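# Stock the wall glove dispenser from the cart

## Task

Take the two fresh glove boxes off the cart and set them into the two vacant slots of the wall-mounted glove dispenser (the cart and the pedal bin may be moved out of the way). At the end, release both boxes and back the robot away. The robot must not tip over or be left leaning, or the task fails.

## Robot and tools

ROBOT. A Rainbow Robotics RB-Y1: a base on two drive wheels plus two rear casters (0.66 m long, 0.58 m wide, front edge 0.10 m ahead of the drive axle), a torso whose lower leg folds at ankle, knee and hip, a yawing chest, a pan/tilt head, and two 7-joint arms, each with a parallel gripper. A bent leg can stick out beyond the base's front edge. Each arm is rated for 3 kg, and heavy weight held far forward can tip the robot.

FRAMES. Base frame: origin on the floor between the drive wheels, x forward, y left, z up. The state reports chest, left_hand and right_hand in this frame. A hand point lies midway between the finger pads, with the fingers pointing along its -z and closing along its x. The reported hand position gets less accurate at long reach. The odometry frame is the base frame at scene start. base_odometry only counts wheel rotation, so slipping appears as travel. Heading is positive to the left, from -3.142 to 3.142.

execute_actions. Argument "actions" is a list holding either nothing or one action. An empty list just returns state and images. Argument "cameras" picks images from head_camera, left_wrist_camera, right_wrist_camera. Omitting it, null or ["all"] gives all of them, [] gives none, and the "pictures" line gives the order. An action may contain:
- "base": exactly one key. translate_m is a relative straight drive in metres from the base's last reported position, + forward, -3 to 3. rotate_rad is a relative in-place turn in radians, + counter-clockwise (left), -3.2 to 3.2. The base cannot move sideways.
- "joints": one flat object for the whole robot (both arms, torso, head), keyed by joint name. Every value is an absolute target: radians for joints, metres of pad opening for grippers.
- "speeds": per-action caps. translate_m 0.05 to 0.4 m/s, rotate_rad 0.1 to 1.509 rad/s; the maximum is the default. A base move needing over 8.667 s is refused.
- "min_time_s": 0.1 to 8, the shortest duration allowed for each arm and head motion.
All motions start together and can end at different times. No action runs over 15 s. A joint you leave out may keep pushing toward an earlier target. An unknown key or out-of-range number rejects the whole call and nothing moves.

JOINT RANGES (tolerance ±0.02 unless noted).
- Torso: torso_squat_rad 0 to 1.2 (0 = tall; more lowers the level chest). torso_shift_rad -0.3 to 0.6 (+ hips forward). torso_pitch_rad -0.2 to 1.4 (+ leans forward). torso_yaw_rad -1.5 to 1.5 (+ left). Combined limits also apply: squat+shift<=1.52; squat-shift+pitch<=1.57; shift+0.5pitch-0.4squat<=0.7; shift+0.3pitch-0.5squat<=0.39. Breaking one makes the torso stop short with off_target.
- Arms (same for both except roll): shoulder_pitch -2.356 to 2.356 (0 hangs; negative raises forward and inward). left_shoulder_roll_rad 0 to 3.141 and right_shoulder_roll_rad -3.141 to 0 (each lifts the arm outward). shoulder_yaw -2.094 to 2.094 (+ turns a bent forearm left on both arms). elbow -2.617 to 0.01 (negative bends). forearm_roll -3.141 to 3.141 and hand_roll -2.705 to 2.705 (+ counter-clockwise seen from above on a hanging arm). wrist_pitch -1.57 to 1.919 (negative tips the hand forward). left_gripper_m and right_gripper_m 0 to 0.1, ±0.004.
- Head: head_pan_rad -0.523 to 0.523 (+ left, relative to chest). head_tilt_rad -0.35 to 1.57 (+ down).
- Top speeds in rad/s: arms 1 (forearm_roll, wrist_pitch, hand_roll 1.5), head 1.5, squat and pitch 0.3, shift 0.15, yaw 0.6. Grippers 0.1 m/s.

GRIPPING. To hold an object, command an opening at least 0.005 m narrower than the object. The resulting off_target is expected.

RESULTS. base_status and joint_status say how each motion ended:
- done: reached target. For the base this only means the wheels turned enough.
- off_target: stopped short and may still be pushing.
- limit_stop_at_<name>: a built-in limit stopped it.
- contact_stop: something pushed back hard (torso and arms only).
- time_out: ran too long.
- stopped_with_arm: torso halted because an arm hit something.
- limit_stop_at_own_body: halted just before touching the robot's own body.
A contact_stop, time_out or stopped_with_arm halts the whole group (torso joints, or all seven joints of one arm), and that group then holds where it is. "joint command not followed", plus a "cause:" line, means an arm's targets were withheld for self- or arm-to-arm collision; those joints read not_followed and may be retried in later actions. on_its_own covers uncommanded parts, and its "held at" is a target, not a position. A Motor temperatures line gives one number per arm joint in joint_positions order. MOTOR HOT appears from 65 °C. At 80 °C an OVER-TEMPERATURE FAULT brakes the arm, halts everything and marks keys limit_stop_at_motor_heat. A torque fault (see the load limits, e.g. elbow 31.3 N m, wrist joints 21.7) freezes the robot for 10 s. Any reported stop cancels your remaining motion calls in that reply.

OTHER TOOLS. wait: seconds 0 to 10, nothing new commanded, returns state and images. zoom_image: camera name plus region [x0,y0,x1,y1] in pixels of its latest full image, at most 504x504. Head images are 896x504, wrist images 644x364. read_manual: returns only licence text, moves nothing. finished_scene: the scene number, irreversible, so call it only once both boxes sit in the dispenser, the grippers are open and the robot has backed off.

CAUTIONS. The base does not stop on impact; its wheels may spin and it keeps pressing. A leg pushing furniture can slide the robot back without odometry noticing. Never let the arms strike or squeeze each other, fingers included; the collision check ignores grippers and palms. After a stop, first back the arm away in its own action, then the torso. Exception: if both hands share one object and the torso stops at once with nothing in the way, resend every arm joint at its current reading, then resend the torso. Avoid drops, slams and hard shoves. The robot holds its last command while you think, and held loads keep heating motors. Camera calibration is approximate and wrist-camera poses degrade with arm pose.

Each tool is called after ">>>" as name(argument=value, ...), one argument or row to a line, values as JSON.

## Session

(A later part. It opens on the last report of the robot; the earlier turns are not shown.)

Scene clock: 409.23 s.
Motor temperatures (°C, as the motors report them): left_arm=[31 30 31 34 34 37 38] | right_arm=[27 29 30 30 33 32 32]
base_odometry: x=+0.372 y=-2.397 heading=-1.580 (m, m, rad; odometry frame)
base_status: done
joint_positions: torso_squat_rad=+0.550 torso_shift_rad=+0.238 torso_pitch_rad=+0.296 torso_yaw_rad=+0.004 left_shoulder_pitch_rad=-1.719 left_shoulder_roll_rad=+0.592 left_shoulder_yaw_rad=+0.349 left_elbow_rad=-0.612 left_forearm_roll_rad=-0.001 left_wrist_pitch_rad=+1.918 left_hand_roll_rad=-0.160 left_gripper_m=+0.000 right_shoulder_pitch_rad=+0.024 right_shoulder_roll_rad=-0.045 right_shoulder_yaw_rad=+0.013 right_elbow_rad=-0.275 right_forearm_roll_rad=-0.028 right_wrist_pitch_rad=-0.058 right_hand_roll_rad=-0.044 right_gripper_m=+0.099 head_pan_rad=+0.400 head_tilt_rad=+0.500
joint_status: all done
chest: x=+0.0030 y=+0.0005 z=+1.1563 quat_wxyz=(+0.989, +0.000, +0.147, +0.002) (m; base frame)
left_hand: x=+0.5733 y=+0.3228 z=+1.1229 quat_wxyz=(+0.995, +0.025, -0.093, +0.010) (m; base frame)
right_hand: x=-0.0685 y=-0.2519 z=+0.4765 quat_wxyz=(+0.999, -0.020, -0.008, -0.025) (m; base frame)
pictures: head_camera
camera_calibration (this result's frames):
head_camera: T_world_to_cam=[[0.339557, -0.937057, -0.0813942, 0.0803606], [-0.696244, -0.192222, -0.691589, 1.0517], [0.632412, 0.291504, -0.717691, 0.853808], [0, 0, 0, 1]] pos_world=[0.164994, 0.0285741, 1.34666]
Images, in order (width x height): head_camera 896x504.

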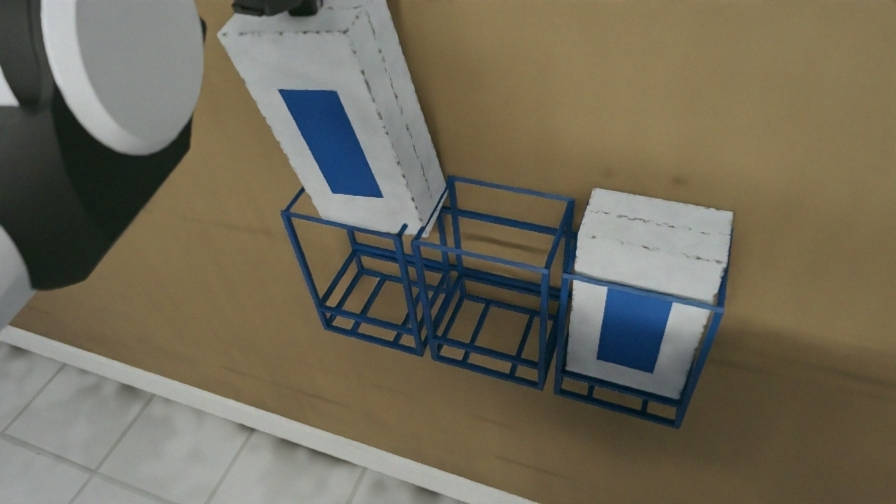

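>>> execute_actions(
  actions=[
    {"joints":{"torso_squat_rad":0.4},"base":{"translate_m":-0.01}},
  ],
  cameras=[],
)

>>> execute_actions(
  actions=[
    {"joints":{"left_forearm_roll_rad":0.12,"left_hand_roll_rad":-0.12,"left_shoulder_roll_rad":0.66},"min_time_s":1.5},
  ],
  cameras=["head_camera"],
)

Scene clock: 416.63 s.
Motor temperatures (°C, as the motors report them): left_arm=[31 30 31 34 35 37 38] | right_arm=[27 29 30 30 33 32 32]
base_odometry: x=+0.373 y=-2.387 heading=-1.580 (m, m, rad; odometry frame)
base_status: done
joint_positions: torso_squat_rad=+0.400 torso_shift_rad=+0.240 torso_pitch_rad=+0.300 torso_yaw_rad=+0.003 left_shoulder_pitch_rad=-1.711 left_shoulder_roll_rad=+0.585 left_shoulder_yaw_rad=+0.349 left_elbow_rad=-0.607 left_forearm_roll_rad=+0.000 left_wrist_pitch_rad=+1.919 left_hand_roll_rad=-0.160 left_gripper_m=+0.000 right_shoulder_pitch_rad=+0.024 right_shoulder_roll_rad=-0.045 right_shoulder_yaw_rad=+0.013 right_elbow_rad=-0.275 right_forearm_roll_rad=-0.028 right_wrist_pitch_rad=-0.058 right_hand_roll_rad=-0.044 right_gripper_m=+0.099 head_pan_rad=+0.400 head_tilt_rad=+0.500
joint_status: all done
chest: x=+0.0167 y=+0.0006 z=+1.2024 quat_wxyz=(+0.989, +0.000, +0.150, +0.001) (m; base frame)
left_hand: x=+0.5854 y=+0.3202 z=+1.1593 quat_wxyz=(+0.996, +0.023, -0.083, +0.007) (m; base frame)
right_hand: x=-0.0579 y=-0.2521 z=+0.5230 quat_wxyz=(+0.999, -0.021, -0.006, -0.025) (m; base frame)
pictures: none
No camera images: the call's "cameras" was empty. Leave "cameras" out to get every camera's image.

Scene clock: 418.43 s.
Motor temperatures (°C, as the motors report them): left_arm=[31 30 31 34 35 37 38] | right_arm=[27 29 30 30 33 32 32]
base_odometry: x=+0.373 y=-2.387 heading=-1.580 (m, m, rad; odometry frame)
base_status: not commanded
joint_positions: torso_squat_rad=+0.400 torso_shift_rad=+0.240 torso_pitch_rad=+0.300 torso_yaw_rad=+0.003 left_shoulder_pitch_rad=-1.711 left_shoulder_roll_rad=+0.659 left_shoulder_yaw_rad=+0.349 left_elbow_rad=-0.607 left_forearm_roll_rad=+0.120 left_wrist_pitch_rad=+1.919 left_hand_roll_rad=-0.120 left_gripper_m=+0.000 right_shoulder_pitch_rad=+0.024 right_shoulder_roll_rad=-0.045 right_shoulder_yaw_rad=+0.013 right_elbow_rad=-0.275 right_forearm_roll_rad=-0.028 right_wrist_pitch_rad=-0.058 right_hand_roll_rad=-0.044 right_gripper_m=+0.099 head_pan_rad=+0.400 head_tilt_rad=+0.500
joint_status: all done
chest: x=+0.0167 y=+0.0006 z=+1.2024 quat_wxyz=(+0.989, +0.000, +0.150, +0.001) (m; base frame)
left_hand: x=+0.5856 y=+0.3335 z=+1.1749 quat_wxyz=(+0.994, -0.024, -0.105, +0.035) (m; base frame)
right_hand: x=-0.0579 y=-0.2521 z=+0.5230 quat_wxyz=(+0.999, -0.021, -0.006, -0.025) (m; base frame)
pictures: head_camera
camera_calibration (this result's frames):
head_camera: T_world_to_cam=[[0.338727, -0.937267, -0.0824338, 0.0808458], [-0.699352, -0.192194, -0.688454, 1.08943], [0.629422, 0.290848, -0.72058, 0.8817], [0, 0, 0, 1]] pos_world=[0.179551, 0.028716, 1.39202]
Images, in order (width x height): head_camera 896x504.

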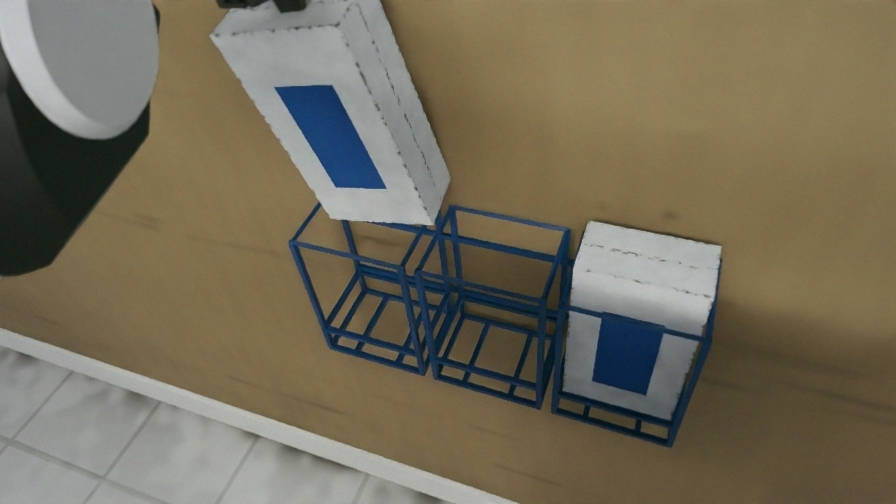

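>>> execute_actions(
  actions=[
    {"joints":{"left_forearm_roll_rad":0.28,"left_hand_roll_rad":-0.17,"left_shoulder_roll_rad":0.72,"torso_pitch_rad":0.34},"base":{"translate_m":-0.015},"min_time_s":1.5},
  ],
  cameras=["head_camera"],
)

Scene clock: 426.07 s.
Motor temperatures (°C, as the motors report them): left_arm=[31 30 31 34 34 37 38] | right_arm=[27 29 30 30 33 32 32]
base_odometry: x=+0.373 y=-2.372 heading=-1.581 (m, m, rad; odometry frame)
base_status: done
joint_positions: torso_squat_rad=+0.400 torso_shift_rad=+0.240 torso_pitch_rad=+0.340 torso_yaw_rad=+0.003 left_shoulder_pitch_rad=-1.710 left_shoulder_roll_rad=+0.719 left_shoulder_yaw_rad=+0.349 left_elbow_rad=-0.607 left_forearm_roll_rad=+0.280 left_wrist_pitch_rad=+1.919 left_hand_roll_rad=-0.170 left_gripper_m=+0.000 right_shoulder_pitch_rad=+0.024 right_shoulder_roll_rad=-0.045 right_shoulder_yaw_rad=+0.013 right_elbow_rad=-0.275 right_forearm_roll_rad=-0.028 right_wrist_pitch_rad=-0.058 right_hand_roll_rad=-0.044 right_gripper_m=+0.099 head_pan_rad=+0.400 head_tilt_rad=+0.500
joint_status: all done
chest: x=+0.0284 y=+0.0006 z=+1.1985 quat_wxyz=(+0.986, +0.000, +0.169, +0.001) (m; base frame)
left_hand: x=+0.5978 y=+0.3310 z=+1.1652 quat_wxyz=(+0.990, -0.084, -0.112, +0.004) (m; base frame)
right_hand: x=-0.0733 y=-0.2521 z=+0.5227 quat_wxyz=(+0.999, -0.021, +0.014, -0.024) (m; base frame)
pictures: head_camera
camera_calibration (this result's frames):
head_camera: T_world_to_cam=[[0.335132, -0.937287, -0.0958117, 0.0927144], [-0.72619, -0.192177, -0.660088, 1.0617], [0.600279, 0.290794, -0.745053, 0.90173], [0, 0, 0, 1]] pos_world=[0.198634, 0.0287167, 1.38154]
Images, in order (width x height): head_camera 896x504.

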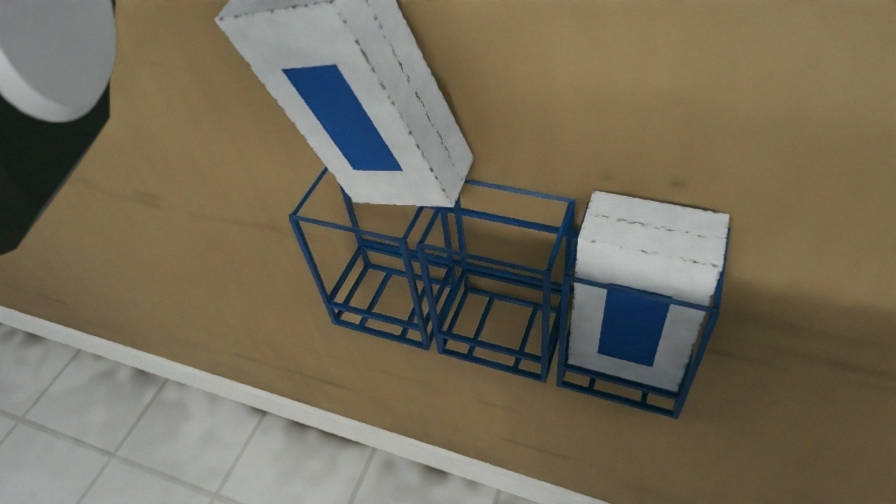

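>>> execute_actions(
  actions=[
    {"joints":{"left_forearm_roll_rad":-0.12,"left_hand_roll_rad":-0.2,"left_shoulder_roll_rad":0.56,"torso_squat_rad":0.3},"min_time_s":2},
  ],
  cameras=["head_camera"],
)

Scene clock: 432.20 s.
Motor temperatures (°C, as the motors report them): left_arm=[31 30 31 34 34 37 38] | right_arm=[27 29 30 30 33 32 32]
base_odometry: x=+0.373 y=-2.372 heading=-1.581 (m, m, rad; odometry frame)
base_status: not commanded
joint_positions: torso_squat_rad=+0.300 torso_shift_rad=+0.240 torso_pitch_rad=+0.340 torso_yaw_rad=+0.003 left_shoulder_pitch_rad=-1.710 left_shoulder_roll_rad=+0.560 left_shoulder_yaw_rad=+0.349 left_elbow_rad=-0.607 left_forearm_roll_rad=-0.120 left_wrist_pitch_rad=+1.919 left_hand_roll_rad=-0.200 left_gripper_m=+0.000 right_shoulder_pitch_rad=+0.024 right_shoulder_roll_rad=-0.045 right_shoulder_yaw_rad=+0.013 right_elbow_rad=-0.275 right_forearm_roll_rad=-0.028 right_wrist_pitch_rad=-0.058 right_hand_roll_rad=-0.044 right_gripper_m=+0.099 head_pan_rad=+0.400 head_tilt_rad=+0.500
joint_status: all done
chest: x=+0.0341 y=+0.0006 z=+1.2218 quat_wxyz=(+0.986, +0.000, +0.169, +0.001) (m; base frame)
left_hand: x=+0.5969 y=+0.3325 z=+1.1527 quat_wxyz=(+0.996, +0.076, -0.049, -0.001) (m; base frame)
right_hand: x=-0.0676 y=-0.2521 z=+0.5460 quat_wxyz=(+0.999, -0.021, +0.014, -0.024) (m; base frame)
pictures: head_camera
camera_calibration (this result's frames):
head_camera: T_world_to_cam=[[0.335113, -0.937287, -0.0958775, 0.0931098], [-0.726319, -0.192177, -0.659946, 1.08109], [0.600133, 0.290794, -0.745171, 0.915746], [0, 0, 0, 1]] pos_world=[0.204445, 0.028738, 1.40478]
Images, in order (width x height): head_camera 896x504.

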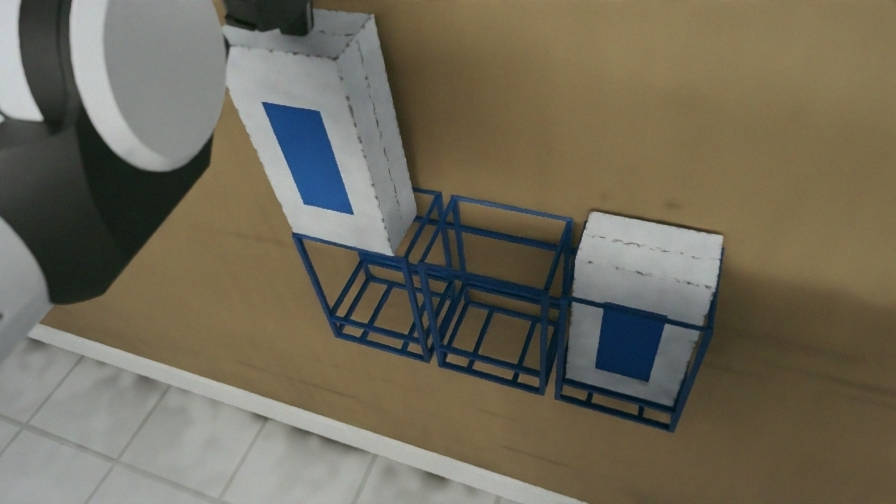

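>>> execute_actions(
  actions=[
    {"joints":{"torso_squat_rad":0.1,"left_shoulder_roll_rad":0.535}},
  ],
  cameras=[],
)

>>> execute_actions(
  actions=[
    {"base":{"translate_m":0.018},"speeds":{"translate_m":0.05}},
  ],
  cameras=[],
)

>>> execute_actions(
  actions=[
    {"joints":{"torso_squat_rad":0.42},"base":{"translate_m":0.012}},
  ],
  cameras=["head_camera"],
)

Scene clock: 439.30 s.
Motor temperatures (°C, as the motors report them): left_arm=[32 30 31 34 34 37 38] | right_arm=[27 29 30 30 33 32 32]
base_odometry: x=+0.373 y=-2.372 heading=-1.581 (m, m, rad; odometry frame)
base_status: not commanded
joint_positions: torso_squat_rad=+0.100 torso_shift_rad=+0.240 torso_pitch_rad=+0.340 torso_yaw_rad=+0.003 left_shoulder_pitch_rad=-1.711 left_shoulder_roll_rad=+0.535 left_shoulder_yaw_rad=+0.349 left_elbow_rad=-0.607 left_forearm_roll_rad=-0.120 left_wrist_pitch_rad=+1.919 left_hand_roll_rad=-0.200 left_gripper_m=+0.000 right_shoulder_pitch_rad=+0.024 right_shoulder_roll_rad=-0.045 right_shoulder_yaw_rad=+0.013 right_elbow_rad=-0.275 right_forearm_roll_rad=-0.028 right_wrist_pitch_rad=-0.058 right_hand_roll_rad=-0.044 right_gripper_m=+0.099 head_pan_rad=+0.400 head_tilt_rad=+0.500
joint_status: all done
chest: x=+0.0407 y=+0.0007 z=+1.2487 quat_wxyz=(+0.986, +0.000, +0.169, +0.001) (m; base frame)
left_hand: x=+0.6048 y=+0.3195 z=+1.1747 quat_wxyz=(+0.996, +0.073, -0.046, -0.012) (m; base frame)
right_hand: x=-0.0610 y=-0.2521 z=+0.5729 quat_wxyz=(+0.999, -0.021, +0.014, -0.024) (m; base frame)
pictures: none
No camera images: the call's "cameras" was empty. Leave "cameras" out to get every camera's image.

Scene clock: 449.77 s.
Motor temperatures (°C, as the motors report them): left_arm=[32 30 31 35 34 47 38] | right_arm=[27 29 30 30 33 32 32]
TORQUE FAULT: left_wrist_pitch_rad reached its load limit. The robot stopped for 10 seconds, dropped its targets and accepts commands again. The stop added 9.6 s to the call and to motion_time.
base_odometry: x=+0.372 y=-2.389 heading=-1.580 (m, m, rad; odometry frame)
base_status: done
joint_positions: torso_squat_rad=+0.100 torso_shift_rad=+0.238 torso_pitch_rad=+0.338 torso_yaw_rad=+0.004 left_shoulder_pitch_rad=-1.707 left_shoulder_roll_rad=+0.534 left_shoulder_yaw_rad=+0.349 left_elbow_rad=-0.603 left_forearm_roll_rad=-0.120 left_wrist_pitch_rad=+1.926 left_hand_roll_rad=-0.200 left_gripper_m=+0.000 right_shoulder_pitch_rad=+0.024 right_shoulder_roll_rad=-0.045 right_shoulder_yaw_rad=+0.013 right_elbow_rad=-0.275 right_forearm_roll_rad=-0.028 right_wrist_pitch_rad=-0.058 right_hand_roll_rad=-0.044 right_gripper_m=+0.099 head_pan_rad=+0.400 head_tilt_rad=+0.500
joint_status: not commanded
chest: x=+0.0389 y=+0.0006 z=+1.2493 quat_wxyz=(+0.986, +0.000, +0.168, +0.002) (m; base frame)
left_hand: x=+0.6001 y=+0.3192 z=+1.1733 quat_wxyz=(+0.997, +0.072, -0.040, -0.012) (m; base frame)
right_hand: x=-0.0608 y=-0.2520 z=+0.5731 quat_wxyz=(+0.999, -0.021, +0.013, -0.024) (m; base frame)
pictures: none
No camera images: the call's "cameras" was empty. Leave "cameras" out to get every camera's image.

not run: a stop came earlier in this reply.

>>> execute_actions(
  actions=[
    {"base":{"translate_m":-0.02}},
  ],
  cameras=[],
)

>>> execute_actions(
  actions=[
    {"joints":{"torso_pitch_rad":0.28,"left_wrist_pitch_rad":1.9,"left_shoulder_pitch_rad":-1.71,"left_elbow_rad":-0.607,"torso_squat_rad":0.25},"base":{"translate_m":0.022},"speeds":{"translate_m":0.05}},
  ],
  cameras=["head_camera"],
)

Scene clock: 454.77 s.
Motor temperatures (°C, as the motors report them): left_arm=[32 30 31 35 34 50 38] | right_arm=[27 29 30 30 33 32 32]
base_odometry: x=+0.373 y=-2.369 heading=-1.580 (m, m, rad; odometry frame)
base_status: done
joint_positions: torso_squat_rad=+0.100 torso_shift_rad=+0.240 torso_pitch_rad=+0.340 torso_yaw_rad=+0.003 left_shoulder_pitch_rad=-1.707 left_shoulder_roll_rad=+0.534 left_shoulder_yaw_rad=+0.349 left_elbow_rad=-0.604 left_forearm_roll_rad=-0.120 left_wrist_pitch_rad=+1.923 left_hand_roll_rad=-0.200 left_gripper_m=+0.000 right_shoulder_pitch_rad=+0.024 right_shoulder_roll_rad=-0.045 right_shoulder_yaw_rad=+0.013 right_elbow_rad=-0.275 right_forearm_roll_rad=-0.028 right_wrist_pitch_rad=-0.058 right_hand_roll_rad=-0.044 right_gripper_m=+0.099 head_pan_rad=+0.400 head_tilt_rad=+0.500
joint_status: not commanded
chest: x=+0.0406 y=+0.0007 z=+1.2488 quat_wxyz=(+0.986, +0.000, +0.169, +0.001) (m; base frame)
left_hand: x=+0.6028 y=+0.3192 z=+1.1722 quat_wxyz=(+0.996, +0.073, -0.041, -0.013) (m; base frame)
right_hand: x=-0.0609 y=-0.2521 z=+0.5730 quat_wxyz=(+0.999, -0.021, +0.014, -0.024) (m; base frame)
pictures: none
No camera images: the call's "cameras" was empty. Leave "cameras" out to get every camera's image.

Scene clock: 456.07 s.
Motor temperatures (°C, as the motors report them): left_arm=[33 30 31 35 34 50 38] | right_arm=[27 29 30 30 33 32 32]
base_odometry: x=+0.372 y=-2.391 heading=-1.581 (m, m, rad; odometry frame)
base_status: done
joint_positions: torso_squat_rad=+0.250 torso_shift_rad=+0.240 torso_pitch_rad=+0.280 torso_yaw_rad=+0.003 left_shoulder_pitch_rad=-1.709 left_shoulder_roll_rad=+0.534 left_shoulder_yaw_rad=+0.349 left_elbow_rad=-0.607 left_forearm_roll_rad=-0.120 left_wrist_pitch_rad=+1.900 left_hand_roll_rad=-0.200 left_gripper_m=+0.000 right_shoulder_pitch_rad=+0.024 right_shoulder_roll_rad=-0.045 right_shoulder_yaw_rad=+0.013 right_elbow_rad=-0.275 right_forearm_roll_rad=-0.028 right_wrist_pitch_rad=-0.058 right_hand_roll_rad=-0.044 right_gripper_m=+0.099 head_pan_rad=+0.400 head_tilt_rad=+0.500
joint_status: all done
chest: x=+0.0185 y=+0.0007 z=+1.2367 quat_wxyz=(+0.990, +0.000, +0.139, +0.002) (m; base frame)
left_hand: x=+0.5900 y=+0.3197 z=+1.1965 quat_wxyz=(+0.994, +0.075, -0.084, -0.011) (m; base frame)
right_hand: x=-0.0423 y=-0.2521 z=+0.5560 quat_wxyz=(+0.999, -0.020, -0.016, -0.025) (m; base frame)
pictures: head_camera
camera_calibration (this result's frames):
head_camera: T_world_to_cam=[[0.3404, -0.937258, -0.0753403, 0.0743399], [-0.685155, -0.192367, -0.702537, 1.13155], [0.643965, 0.290763, -0.707648, 0.889025], [0, 0, 0, 1]] pos_world=[0.177482, 0.0288529, 1.42967]
Images, in order (width x height): head_camera 896x504.

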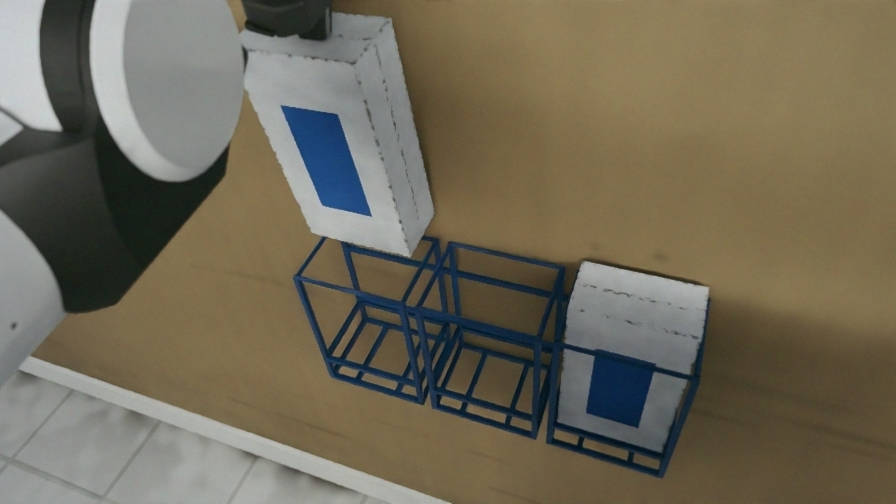

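>>> execute_actions(
  actions=[
    {"joints":{"torso_squat_rad":0.6},"base":{"translate_m":0.012}},
  ],
  cameras=["head_camera"],
)

Scene clock: 465.57 s.
Motor temperatures (°C, as the motors report them): left_arm=[33 30 31 35 34 46 38] | right_arm=[27 29 30 30 33 32 32]
base_odometry: x=+0.372 y=-2.403 heading=-1.581 (m, m, rad; odometry frame)
base_status: done
joint_positions: torso_squat_rad=+0.600 torso_shift_rad=+0.240 torso_pitch_rad=+0.280 torso_yaw_rad=+0.003 left_shoulder_pitch_rad=-1.710 left_shoulder_roll_rad=+0.534 left_shoulder_yaw_rad=+0.349 left_elbow_rad=-0.607 left_forearm_roll_rad=-0.120 left_wrist_pitch_rad=+1.900 left_hand_roll_rad=-0.200 left_gripper_m=+0.000 right_shoulder_pitch_rad=+0.024 right_shoulder_roll_rad=-0.045 right_shoulder_yaw_rad=+0.013 right_elbow_rad=-0.275 right_forearm_roll_rad=-0.028 right_wrist_pitch_rad=-0.058 right_hand_roll_rad=-0.044 right_gripper_m=+0.099 head_pan_rad=+0.400 head_tilt_rad=+0.500
joint_status: all done
chest: x=-0.0053 y=+0.0006 z=+1.1391 quat_wxyz=(+0.990, +0.000, +0.140, +0.001) (m; base frame)
left_hand: x=+0.5663 y=+0.3197 z=+1.0995 quat_wxyz=(+0.994, +0.075, -0.085, -0.011) (m; base frame)
right_hand: x=-0.0660 y=-0.2522 z=+0.4584 quat_wxyz=(+0.999, -0.020, -0.016, -0.025) (m; base frame)
pictures: head_camera
camera_calibration (this result's frames):
head_camera: T_world_to_cam=[[0.340366, -0.937265, -0.0754042, 0.075069], [-0.685203, -0.192313, -0.702505, 1.04658], [0.643932, 0.290776, -0.707673, 0.835344], [0, 0, 0, 1]] pos_world=[0.153664, 0.0287321, 1.33204]
Images, in order (width x height): head_camera 896x504.

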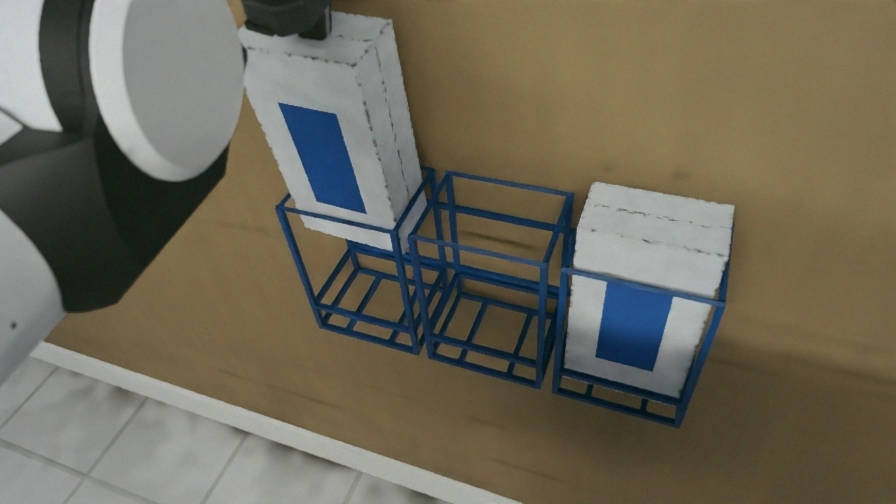

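>>> execute_actions(
  actions=[
    {"joints":{"torso_squat_rad":0.8,"torso_pitch_rad":0.33},"base":{"translate_m":0.005}},
  ],
  cameras=["head_camera"],
)

Scene clock: 470.00 s.
Motor temperatures (°C, as the motors report them): left_arm=[33 30 31 35 34 44 38] | right_arm=[27 29 30 30 33 32 32]
base_odometry: x=+0.372 y=-2.408 heading=-1.581 (m, m, rad; odometry frame)
base_status: done
joint_positions: torso_squat_rad=+0.800 torso_shift_rad=+0.240 torso_pitch_rad=+0.330 torso_yaw_rad=+0.003 left_shoulder_pitch_rad=-1.710 left_shoulder_roll_rad=+0.534 left_shoulder_yaw_rad=+0.349 left_elbow_rad=-0.607 left_forearm_roll_rad=-0.120 left_wrist_pitch_rad=+1.900 left_hand_roll_rad=-0.200 left_gripper_m=+0.000 right_shoulder_pitch_rad=+0.024 right_shoulder_roll_rad=-0.045 right_shoulder_yaw_rad=+0.013 right_elbow_rad=-0.275 right_forearm_roll_rad=-0.028 right_wrist_pitch_rad=-0.058 right_hand_roll_rad=-0.044 right_gripper_m=+0.099 head_pan_rad=+0.400 head_tilt_rad=+0.500
joint_status: all done
chest: x=-0.0119 y=+0.0005 z=+1.0470 quat_wxyz=(+0.986, +0.000, +0.164, +0.001) (m; base frame)
left_hand: x=+0.5571 y=+0.3196 z=+0.9788 quat_wxyz=(+0.995, +0.075, -0.060, -0.013) (m; base frame)
right_hand: x=-0.1066 y=-0.2523 z=+0.3702 quat_wxyz=(+0.999, -0.021, +0.009, -0.024) (m; base frame)
pictures: head_camera
camera_calibration (this result's frames):
head_camera: T_world_to_cam=[[0.336121, -0.937281, -0.0923377, 0.0879648], [-0.719505, -0.19228, -0.667339, 0.940115], [0.60773, 0.290744, -0.739008, 0.806802], [0, 0, 0, 1]] pos_world=[0.156533, 0.0286399, 1.23173]
Images, in order (width x height): head_camera 896x504.

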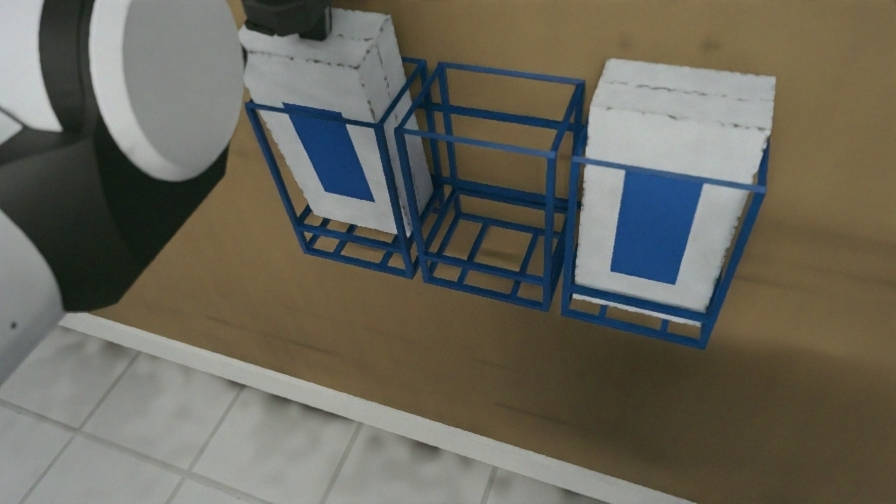

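>>> execute_actions(
  actions=[
    {"joints":{"torso_squat_rad":0.88,"torso_pitch_rad":0.35,"left_forearm_roll_rad":-0.18,"left_shoulder_roll_rad":0.51},"base":{"translate_m":0.008}},
  ],
  cameras=["head_camera"],
)

Scene clock: 475.03 s.
Motor temperatures (°C, as the motors report them): left_arm=[33 30 31 35 34 43 38] | right_arm=[27 29 30 30 33 32 32]
base_odometry: x=+0.372 y=-2.416 heading=-1.581 (m, m, rad; odometry frame)
base_status: done
joint_positions: torso_squat_rad=+0.867 torso_shift_rad=+0.239 torso_pitch_rad=+0.343 torso_yaw_rad=+0.003 left_shoulder_pitch_rad=-1.716 left_shoulder_roll_rad=+0.512 left_shoulder_yaw_rad=+0.348 left_elbow_rad=-0.611 left_forearm_roll_rad=-0.180 left_wrist_pitch_rad=+1.898 left_hand_roll_rad=-0.200 left_gripper_m=+0.000 right_shoulder_pitch_rad=+0.024 right_shoulder_roll_rad=-0.045 right_shoulder_yaw_rad=+0.013 right_elbow_rad=-0.275 right_forearm_roll_rad=-0.028 right_wrist_pitch_rad=-0.058 right_hand_roll_rad=-0.044 right_gripper_m=+0.099 head_pan_rad=+0.400 head_tilt_rad=+0.500
joint_status: torso_squat_rad contact_stop (moved +0.067 of +0.080); torso_pitch_rad contact_stop (moved +0.013 of +0.020); the others done
chest: x=-0.0169 y=+0.0002 z=+1.0122 quat_wxyz=(+0.985, +0.000, +0.170, +0.001) (m; base frame)
left_hand: x=+0.5517 y=+0.3193 z=+0.9390 quat_wxyz=(+0.994, +0.100, -0.052, -0.013) (m; base frame)
right_hand: x=-0.1203 y=-0.2521 z=+0.3365 quat_wxyz=(+0.999, -0.021, +0.016, -0.024) (m; base frame)
pictures: head_camera
camera_calibration (this result's frames):
head_camera: T_world_to_cam=[[0.334703, -0.937295, -0.0972199, 0.0910565], [-0.727951, -0.191667, -0.658294, 0.903899], [0.598382, 0.291105, -0.746456, 0.791636], [0, 0, 0, 1]] pos_world=[0.153816, 0.0281452, 1.19481]
Images, in order (width x height): head_camera 896x504.

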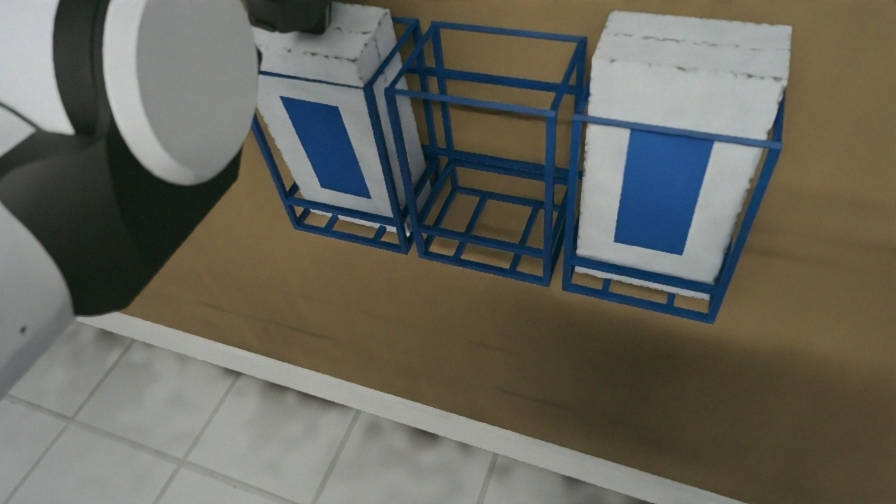

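>>> execute_actions(
  actions=[
    {"joints":{"torso_squat_rad":0.85,"left_gripper_m":0.03}},
  ],
  cameras=["head_camera"],
)

>>> execute_actions(
  actions=[
    {"joints":{"torso_squat_rad":0.7},"base":{"translate_m":-0.015}},
  ],
  cameras=["head_camera"],
)

Scene clock: 481.53 s.
Motor temperatures (°C, as the motors report them): left_arm=[32 30 31 34 34 43 38] | right_arm=[27 29 30 30 33 32 32]
base_odometry: x=+0.372 y=-2.416 heading=-1.581 (m, m, rad; odometry frame)
base_status: not commanded
joint_positions: torso_squat_rad=+0.850 torso_shift_rad=+0.239 torso_pitch_rad=+0.344 torso_yaw_rad=+0.003 left_shoulder_pitch_rad=-1.713 left_shoulder_roll_rad=+0.511 left_shoulder_yaw_rad=+0.348 left_elbow_rad=-0.609 left_forearm_roll_rad=-0.180 left_wrist_pitch_rad=+1.899 left_hand_roll_rad=-0.200 left_gripper_m=+0.001 right_shoulder_pitch_rad=+0.024 right_shoulder_roll_rad=-0.045 right_shoulder_yaw_rad=+0.013 right_elbow_rad=-0.275 right_forearm_roll_rad=-0.028 right_wrist_pitch_rad=-0.058 right_hand_roll_rad=-0.044 right_gripper_m=+0.099 head_pan_rad=+0.400 head_tilt_rad=+0.500
joint_status: left_gripper_m off_target (ended at +0.001, target +0.030); the others done
chest: x=-0.0143 y=+0.0003 z=+1.0207 quat_wxyz=(+0.985, +0.000, +0.171, +0.001) (m; base frame)
left_hand: x=+0.5533 y=+0.3194 z=+0.9443 quat_wxyz=(+0.994, +0.100, -0.049, -0.013) (m; base frame)
right_hand: x=-0.1185 y=-0.2522 z=+0.3451 quat_wxyz=(+0.999, -0.021, +0.016, -0.024) (m; base frame)
pictures: head_camera
camera_calibration (this result's frames):
head_camera: T_world_to_cam=[[0.334651, -0.937293, -0.0974246, 0.0912842], [-0.72869, -0.191837, -0.657426, 0.910482], [0.597511, 0.291, -0.747194, 0.797109], [0, 0, 0, 1]] pos_world=[0.15663, 0.028265, 1.20306]
Images, in order (width x height): head_camera 896x504.

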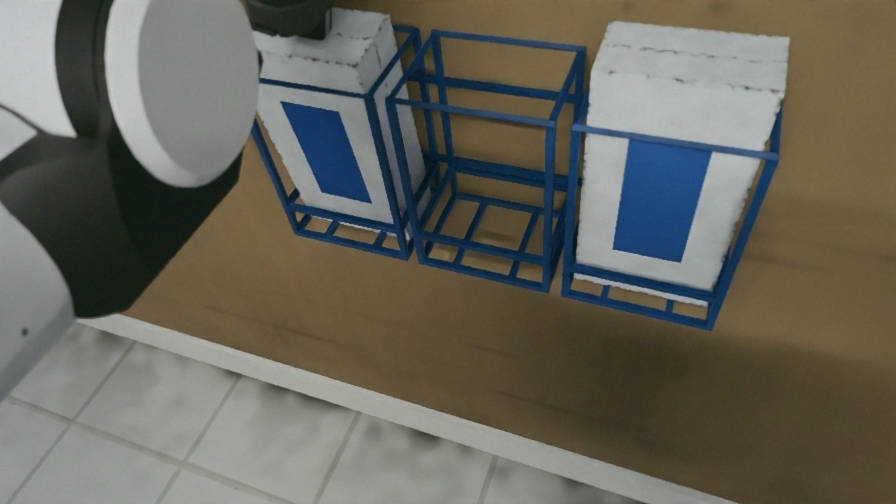

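Scene clock: 482.83 s.
Motor temperatures (°C, as the motors report them): left_arm=[32 30 31 34 34 43 38] | right_arm=[27 29 30 30 33 32 32]
base_odometry: x=+0.372 y=-2.401 heading=-1.581 (m, m, rad; odometry frame)
base_status: done
joint_positions: torso_squat_rad=+0.700 torso_shift_rad=+0.239 torso_pitch_rad=+0.344 torso_yaw_rad=+0.003 left_shoulder_pitch_rad=-1.710 left_shoulder_roll_rad=+0.510 left_shoulder_yaw_rad=+0.348 left_elbow_rad=-0.607 left_forearm_roll_rad=-0.180 left_wrist_pitch_rad=+1.900 left_hand_roll_rad=-0.200 left_gripper_m=+0.001 right_shoulder_pitch_rad=+0.024 right_shoulder_roll_rad=-0.045 right_shoulder_yaw_rad=+0.013 right_elbow_rad=-0.275 right_forearm_roll_rad=-0.028 right_wrist_pitch_rad=-0.058 right_hand_roll_rad=-0.044 right_gripper_m=+0.099 head_pan_rad=+0.400 head_tilt_rad=+0.500
joint_status: all done
chest: x=+0.0033 y=+0.0005 z=+1.0919 quat_wxyz=(+0.985, +0.000, +0.171, +0.001) (m; base frame)
left_hand: x=+0.5699 y=+0.3194 z=+1.0128 quat_wxyz=(+0.994, +0.099, -0.045, -0.014) (m; base frame)
right_hand: x=-0.1012 y=-0.2522 z=+0.4165 quat_wxyz=(+0.999, -0.021, +0.016, -0.024) (m; base frame)
pictures: head_camera
camera_calibration (this result's frames):
head_camera: T_world_to_cam=[[0.334582, -0.937338, -0.097225, 0.0923446], [-0.729043, -0.192089, -0.656961, 0.969691], [0.597119, 0.290689, -0.747629, 0.840238], [0, 0, 0, 1]] pos_world=[0.174328, 0.0285768, 1.27421]
Images, in order (width x height): head_camera 896x504.

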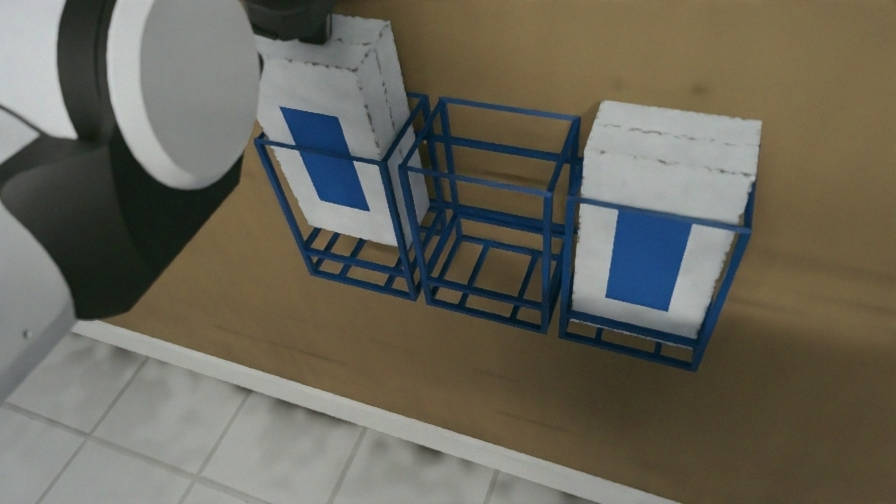

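>>> execute_actions(
  actions=[
    {"joints":{"torso_squat_rad":0.85,"left_gripper_m":0.0},"base":{"translate_m":0.015}},
  ],
  cameras=[],
)

>>> execute_actions(
  actions=[
    {"joints":{"left_wrist_pitch_rad":1.7,"left_shoulder_pitch_rad":-1.74},"base":{"translate_m":-0.02}},
  ],
  cameras=["head_camera"],
)

Scene clock: 495.57 s.
Motor temperatures (°C, as the motors report them): left_arm=[32 30 31 34 34 41 38] | right_arm=[27 29 30 30 33 32 32]
base_odometry: x=+0.372 y=-2.416 heading=-1.581 (m, m, rad; odometry frame)
base_status: done
joint_positions: torso_squat_rad=+0.850 torso_shift_rad=+0.239 torso_pitch_rad=+0.343 torso_yaw_rad=+0.003 left_shoulder_pitch_rad=-1.713 left_shoulder_roll_rad=+0.511 left_shoulder_yaw_rad=+0.348 left_elbow_rad=-0.609 left_forearm_roll_rad=-0.180 left_wrist_pitch_rad=+1.899 left_hand_roll_rad=-0.200 left_gripper_m=+0.000 right_shoulder_pitch_rad=+0.024 right_shoulder_roll_rad=-0.045 right_shoulder_yaw_rad=+0.013 right_elbow_rad=-0.275 right_forearm_roll_rad=-0.028 right_wrist_pitch_rad=-0.058 right_hand_roll_rad=-0.044 right_gripper_m=+0.099 head_pan_rad=+0.400 head_tilt_rad=+0.500
joint_status: all done
chest: x=-0.0146 y=+0.0004 z=+1.0207 quat_wxyz=(+0.985, +0.000, +0.171, +0.001) (m; base frame)
left_hand: x=+0.5532 y=+0.3193 z=+0.9447 quat_wxyz=(+0.994, +0.100, -0.049, -0.013) (m; base frame)
right_hand: x=-0.1183 y=-0.2522 z=+0.3452 quat_wxyz=(+0.999, -0.021, +0.016, -0.024) (m; base frame)
pictures: none
No camera images: the call's "cameras" was empty. Leave "cameras" out to get every camera's image.

Scene clock: 496.33 s.
Motor temperatures (°C, as the motors report them): left_arm=[32 30 31 34 34 40 38] | right_arm=[27 29 30 30 33 32 32]
base_odometry: x=+0.372 y=-2.396 heading=-1.581 (m, m, rad; odometry frame)
base_status: done
joint_positions: torso_squat_rad=+0.850 torso_shift_rad=+0.239 torso_pitch_rad=+0.344 torso_yaw_rad=+0.003 left_shoulder_pitch_rad=-1.739 left_shoulder_roll_rad=+0.510 left_shoulder_yaw_rad=+0.348 left_elbow_rad=-0.607 left_forearm_roll_rad=-0.180 left_wrist_pitch_rad=+1.700 left_hand_roll_rad=-0.200 left_gripper_m=+0.000 right_shoulder_pitch_rad=+0.024 right_shoulder_roll_rad=-0.045 right_shoulder_yaw_rad=+0.013 right_elbow_rad=-0.275 right_forearm_roll_rad=-0.028 right_wrist_pitch_rad=-0.058 right_hand_roll_rad=-0.044 right_gripper_m=+0.099 head_pan_rad=+0.400 head_tilt_rad=+0.500
joint_status: all done
chest: x=-0.0143 y=+0.0004 z=+1.0207 quat_wxyz=(+0.985, +0.000, +0.171, +0.001) (m; base frame)
left_hand: x=+0.6013 y=+0.3200 z=+0.9679 quat_wxyz=(+0.981, +0.115, -0.157, -0.025) (m; base frame)
right_hand: x=-0.1185 y=-0.2523 z=+0.3452 quat_wxyz=(+0.999, -0.021, +0.016, -0.024) (m; base frame)
pictures: head_camera
camera_calibration (this result's frames):
head_camera: T_world_to_cam=[[0.33467, -0.937322, -0.0970747, 0.091099], [-0.72872, -0.192114, -0.657312, 0.910394], [0.597463, 0.290723, -0.74734, 0.797212], [0, 0, 0, 1]] pos_world=[0.15663, 0.0285207, 1.20305]
Images, in order (width x height): head_camera 896x504.

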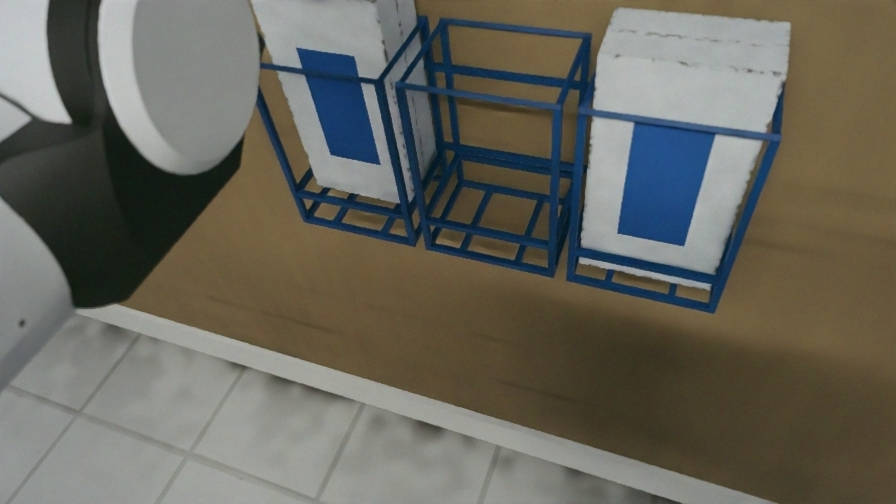

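>>> execute_actions(
  actions=[
    {"joints":{"head_tilt_rad":0.25,"torso_squat_rad":0.78},"base":{"translate_m":-0.03}},
  ],
  cameras=["head_camera","left_wrist_camera"],
)

Scene clock: 500.60 s.
Motor temperatures (°C, as the motors report them): left_arm=[32 30 31 34 34 40 38] | right_arm=[27 29 30 30 33 32 32]
base_odometry: x=+0.373 y=-2.366 heading=-1.580 (m, m, rad; odometry frame)
base_status: done
joint_positions: torso_squat_rad=+0.780 torso_shift_rad=+0.239 torso_pitch_rad=+0.344 torso_yaw_rad=+0.003 left_shoulder_pitch_rad=-1.740 left_shoulder_roll_rad=+0.510 left_shoulder_yaw_rad=+0.348 left_elbow_rad=-0.607 left_forearm_roll_rad=-0.180 left_wrist_pitch_rad=+1.700 left_hand_roll_rad=-0.200 left_gripper_m=+0.000 right_shoulder_pitch_rad=+0.024 right_shoulder_roll_rad=-0.045 right_shoulder_yaw_rad=+0.013 right_elbow_rad=-0.275 right_forearm_roll_rad=-0.028 right_wrist_pitch_rad=-0.058 right_hand_roll_rad=-0.044 right_gripper_m=+0.099 head_pan_rad=+0.400 head_tilt_rad=+0.250
joint_status: all done
chest: x=-0.0057 y=+0.0005 z=+1.0552 quat_wxyz=(+0.985, +0.000, +0.171, +0.001) (m; base frame)
left_hand: x=+0.6100 y=+0.3199 z=+1.0022 quat_wxyz=(+0.981, +0.115, -0.157, -0.025) (m; base frame)
right_hand: x=-0.1102 y=-0.2522 z=+0.3798 quat_wxyz=(+0.999, -0.021, +0.016, -0.024) (m; base frame)
pictures: head_camera, left_wrist_camera
camera_calibration (this result's frames):
head_camera: T_world_to_cam=[[0.327169, -0.938809, -0.107697, 0.105319], [-0.563177, -0.102197, -0.819992, 1.12685], [0.75881, 0.328928, -0.562151, 0.575536], [0, 0, 0, 1]] pos_world=[0.163437, 0.0247249, 1.25889]
left_wrist_camera: T_world_to_cam=[[0.946249, -0.0957821, 0.308931, -0.856073], [-0.230376, -0.870014, 0.435894, 0.00698175], [0.227023, -0.483634, -0.845315, 0.953454], [0, 0, 0, 1]] pos_world=[0.595211, 0.385201, 1.06739]
Images, in order (width x height): head_camera 896x504, left_wrist_camera 644x364.

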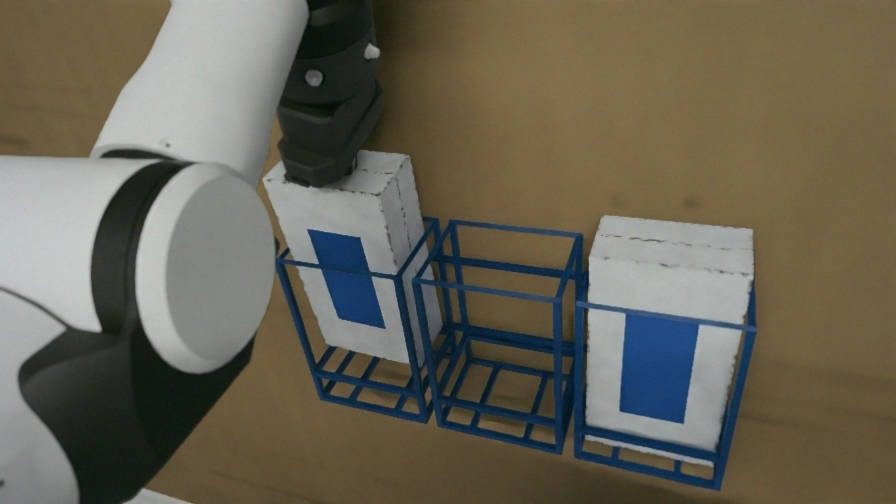

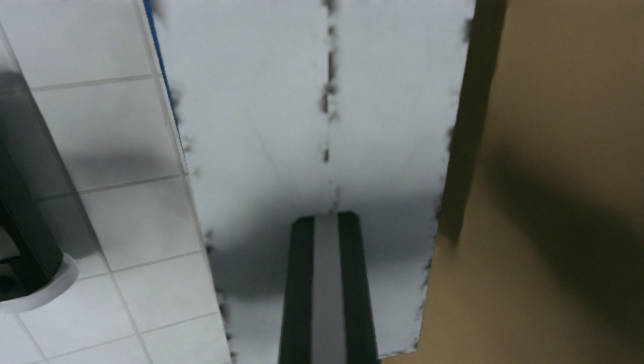

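>>> execute_actions(
  actions=[
    {"joints":{"left_wrist_pitch_rad":1.9,"left_shoulder_pitch_rad":-1.712,"torso_squat_rad":0.85},"base":{"translate_m":0.048},"min_time_s":1.5},
  ],
  cameras=["head_camera"],
)

>>> execute_actions(
  actions=[
    {"joints":{"left_shoulder_roll_rad":0.72,"left_forearm_roll_rad":-0.1},"min_time_s":1.5},
  ],
  cameras=["head_camera"],
)

Scene clock: 513.23 s.
Motor temperatures (°C, as the motors report them): left_arm=[33 30 31 34 34 39 38] | right_arm=[27 29 30 30 33 32 32]
base_odometry: x=+0.372 y=-2.414 heading=-1.580 (m, m, rad; odometry frame)
base_status: done
joint_positions: torso_squat_rad=+0.838 torso_shift_rad=+0.238 torso_pitch_rad=+0.342 torso_yaw_rad=+0.003 left_shoulder_pitch_rad=-1.714 left_shoulder_roll_rad=+0.510 left_shoulder_yaw_rad=+0.348 left_elbow_rad=-0.608 left_forearm_roll_rad=-0.180 left_wrist_pitch_rad=+1.899 left_hand_roll_rad=-0.200 left_gripper_m=+0.000 right_shoulder_pitch_rad=+0.024 right_shoulder_roll_rad=-0.045 right_shoulder_yaw_rad=+0.013 right_elbow_rad=-0.275 right_forearm_roll_rad=-0.028 right_wrist_pitch_rad=-0.058 right_hand_roll_rad=-0.044 right_gripper_m=+0.099 head_pan_rad=+0.400 head_tilt_rad=+0.250
joint_status: torso_squat_rad contact_stop (moved +0.058 of +0.070); the others done
chest: x=-0.0140 y=+0.0005 z=+1.0270 quat_wxyz=(+0.985, +0.000, +0.170, +0.002) (m; base frame)
left_hand: x=+0.5536 y=+0.3191 z=+0.9514 quat_wxyz=(+0.994, +0.099, -0.049, -0.014) (m; base frame)
right_hand: x=-0.1163 y=-0.2522 z=+0.3512 quat_wxyz=(+0.999, -0.021, +0.015, -0.024) (m; base frame)
pictures: head_camera
camera_calibration (this result's frames):
head_camera: T_world_to_cam=[[0.327727, -0.938714, -0.10682, 0.104095], [-0.56086, -0.102321, -0.821563, 1.10064], [0.760283, 0.32916, -0.56002, 0.563755], [0, 0, 0, 1]] pos_world=[0.154578, 0.0247683, 1.23108]
Images, in order (width x height): head_camera 896x504.

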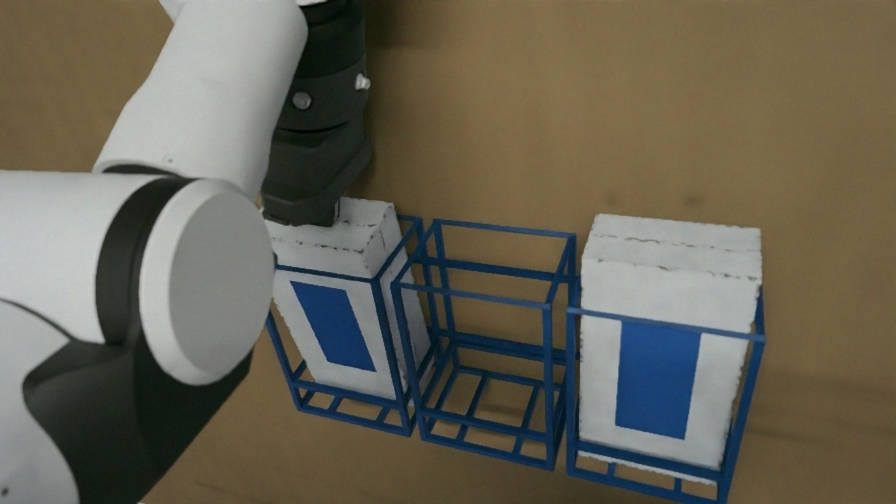

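not run: a stop came earlier in this reply.

>>> execute_actions(
  actions=[
    {"joints":{"left_shoulder_roll_rad":0.72,"left_forearm_roll_rad":-0.1,"torso_squat_rad":0.82},"min_time_s":1.5},
  ],
  cameras=["head_camera"],
)

Scene clock: 517.73 s.
Motor temperatures (°C, as the motors report them): left_arm=[33 30 31 34 34 39 38] | right_arm=[27 29 30 30 33 32 32]
base_odometry: x=+0.372 y=-2.414 heading=-1.581 (m, m, rad; odometry frame)
base_status: not commanded
joint_positions: torso_squat_rad=+0.820 torso_shift_rad=+0.238 torso_pitch_rad=+0.342 torso_yaw_rad=+0.003 left_shoulder_pitch_rad=-1.713 left_shoulder_roll_rad=+0.588 left_shoulder_yaw_rad=+0.351 left_elbow_rad=-0.605 left_forearm_roll_rad=-0.136 left_wrist_pitch_rad=+1.901 left_hand_roll_rad=-0.200 left_gripper_m=+0.000 right_shoulder_pitch_rad=+0.024 right_shoulder_roll_rad=-0.045 right_shoulder_yaw_rad=+0.013 right_elbow_rad=-0.275 right_forearm_roll_rad=-0.028 right_wrist_pitch_rad=-0.058 right_hand_roll_rad=-0.044 right_gripper_m=+0.099 head_pan_rad=+0.400 head_tilt_rad=+0.250
joint_status: left_shoulder_roll_rad contact_stop (moved +0.078 of +0.210); left_forearm_roll_rad contact_stop_at_left_shoulder_roll_rad (moved +0.044 of +0.080); the others done
on_its_own: left_shoulder_roll_rad is held at +0.594, not at your +0.720, since a contact_stop; left_forearm_roll_rad is held at -0.138, not at your -0.100, since a contact_stop
chest: x=-0.0115 y=+0.0002 z=+1.0361 quat_wxyz=(+0.985, +0.000, +0.170, +0.001) (m; base frame)
left_hand: x=+0.5530 y=+0.3500 z=+0.9736 quat_wxyz=(+0.994, +0.087, -0.060, +0.014) (m; base frame)
right_hand: x=-0.1145 y=-0.2522 z=+0.3603 quat_wxyz=(+0.999, -0.021, +0.015, -0.025) (m; base frame)
pictures: head_camera
camera_calibration (this result's frames):
head_camera: T_world_to_cam=[[0.326891, -0.938943, -0.107368, 0.104511], [-0.561416, -0.101543, -0.82128, 1.1092], [0.760233, 0.328747, -0.560332, 0.567392], [0, 0, 0, 1]] pos_world=[0.157208, 0.0242326, 1.24011]
Images, in order (width x height): head_camera 896x504.

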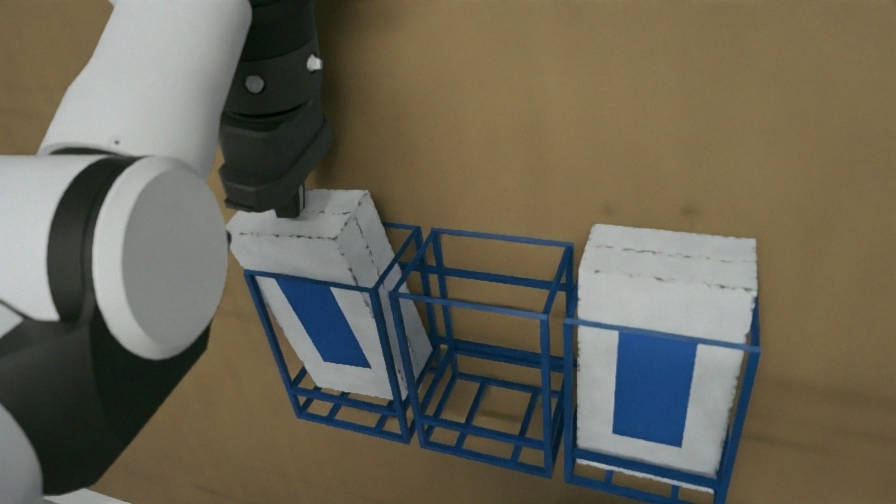

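>>> execute_actions(
  actions=[
    {"joints":{"left_shoulder_roll_rad":0.61,"torso_squat_rad":0.7},"base":{"translate_m":-0.012}},
  ],
  cameras=["head_camera"],
)

Scene clock: 523.43 s.
Motor temperatures (°C, as the motors report them): left_arm=[32 31 31 34 35 39 38] | right_arm=[27 29 30 30 33 32 32]
base_odometry: x=+0.372 y=-2.402 heading=-1.581 (m, m, rad; odometry frame)
base_status: done
joint_positions: torso_squat_rad=+0.700 torso_shift_rad=+0.238 torso_pitch_rad=+0.342 torso_yaw_rad=+0.003 left_shoulder_pitch_rad=-1.713 left_shoulder_roll_rad=+0.610 left_shoulder_yaw_rad=+0.350 left_elbow_rad=-0.605 left_forearm_roll_rad=-0.138 left_wrist_pitch_rad=+1.901 left_hand_roll_rad=-0.200 left_gripper_m=+0.000 right_shoulder_pitch_rad=+0.024 right_shoulder_roll_rad=-0.045 right_shoulder_yaw_rad=+0.013 right_elbow_rad=-0.275 right_forearm_roll_rad=-0.028 right_wrist_pitch_rad=-0.058 right_hand_roll_rad=-0.044 right_gripper_m=+0.099 head_pan_rad=+0.400 head_tilt_rad=+0.250
joint_status: all done
on_its_own: left_forearm_roll_rad is held at -0.138, not at your -0.100, since a contact_stop
chest: x=+0.0019 y=+0.0005 z=+1.0923 quat_wxyz=(+0.985, +0.000, +0.170, +0.001) (m; base frame)
left_hand: x=+0.5646 y=+0.3624 z=+1.0346 quat_wxyz=(+0.994, +0.091, -0.063, +0.025) (m; base frame)
right_hand: x=-0.1006 y=-0.2522 z=+0.4166 quat_wxyz=(+0.999, -0.021, +0.015, -0.024) (m; base frame)
pictures: head_camera
camera_calibration (this result's frames):
head_camera: T_world_to_cam=[[0.327632, -0.93874, -0.106888, 0.105973], [-0.561013, -0.102266, -0.821466, 1.16316], [0.760212, 0.329104, -0.560151, 0.588368], [0, 0, 0, 1]] pos_world=[0.170544, 0.0247987, 1.2964]
Images, in order (width x height): head_camera 896x504.

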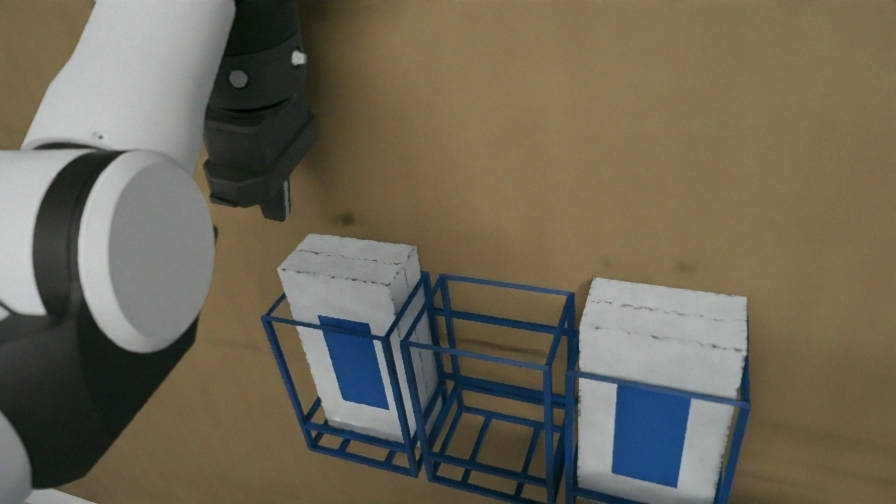

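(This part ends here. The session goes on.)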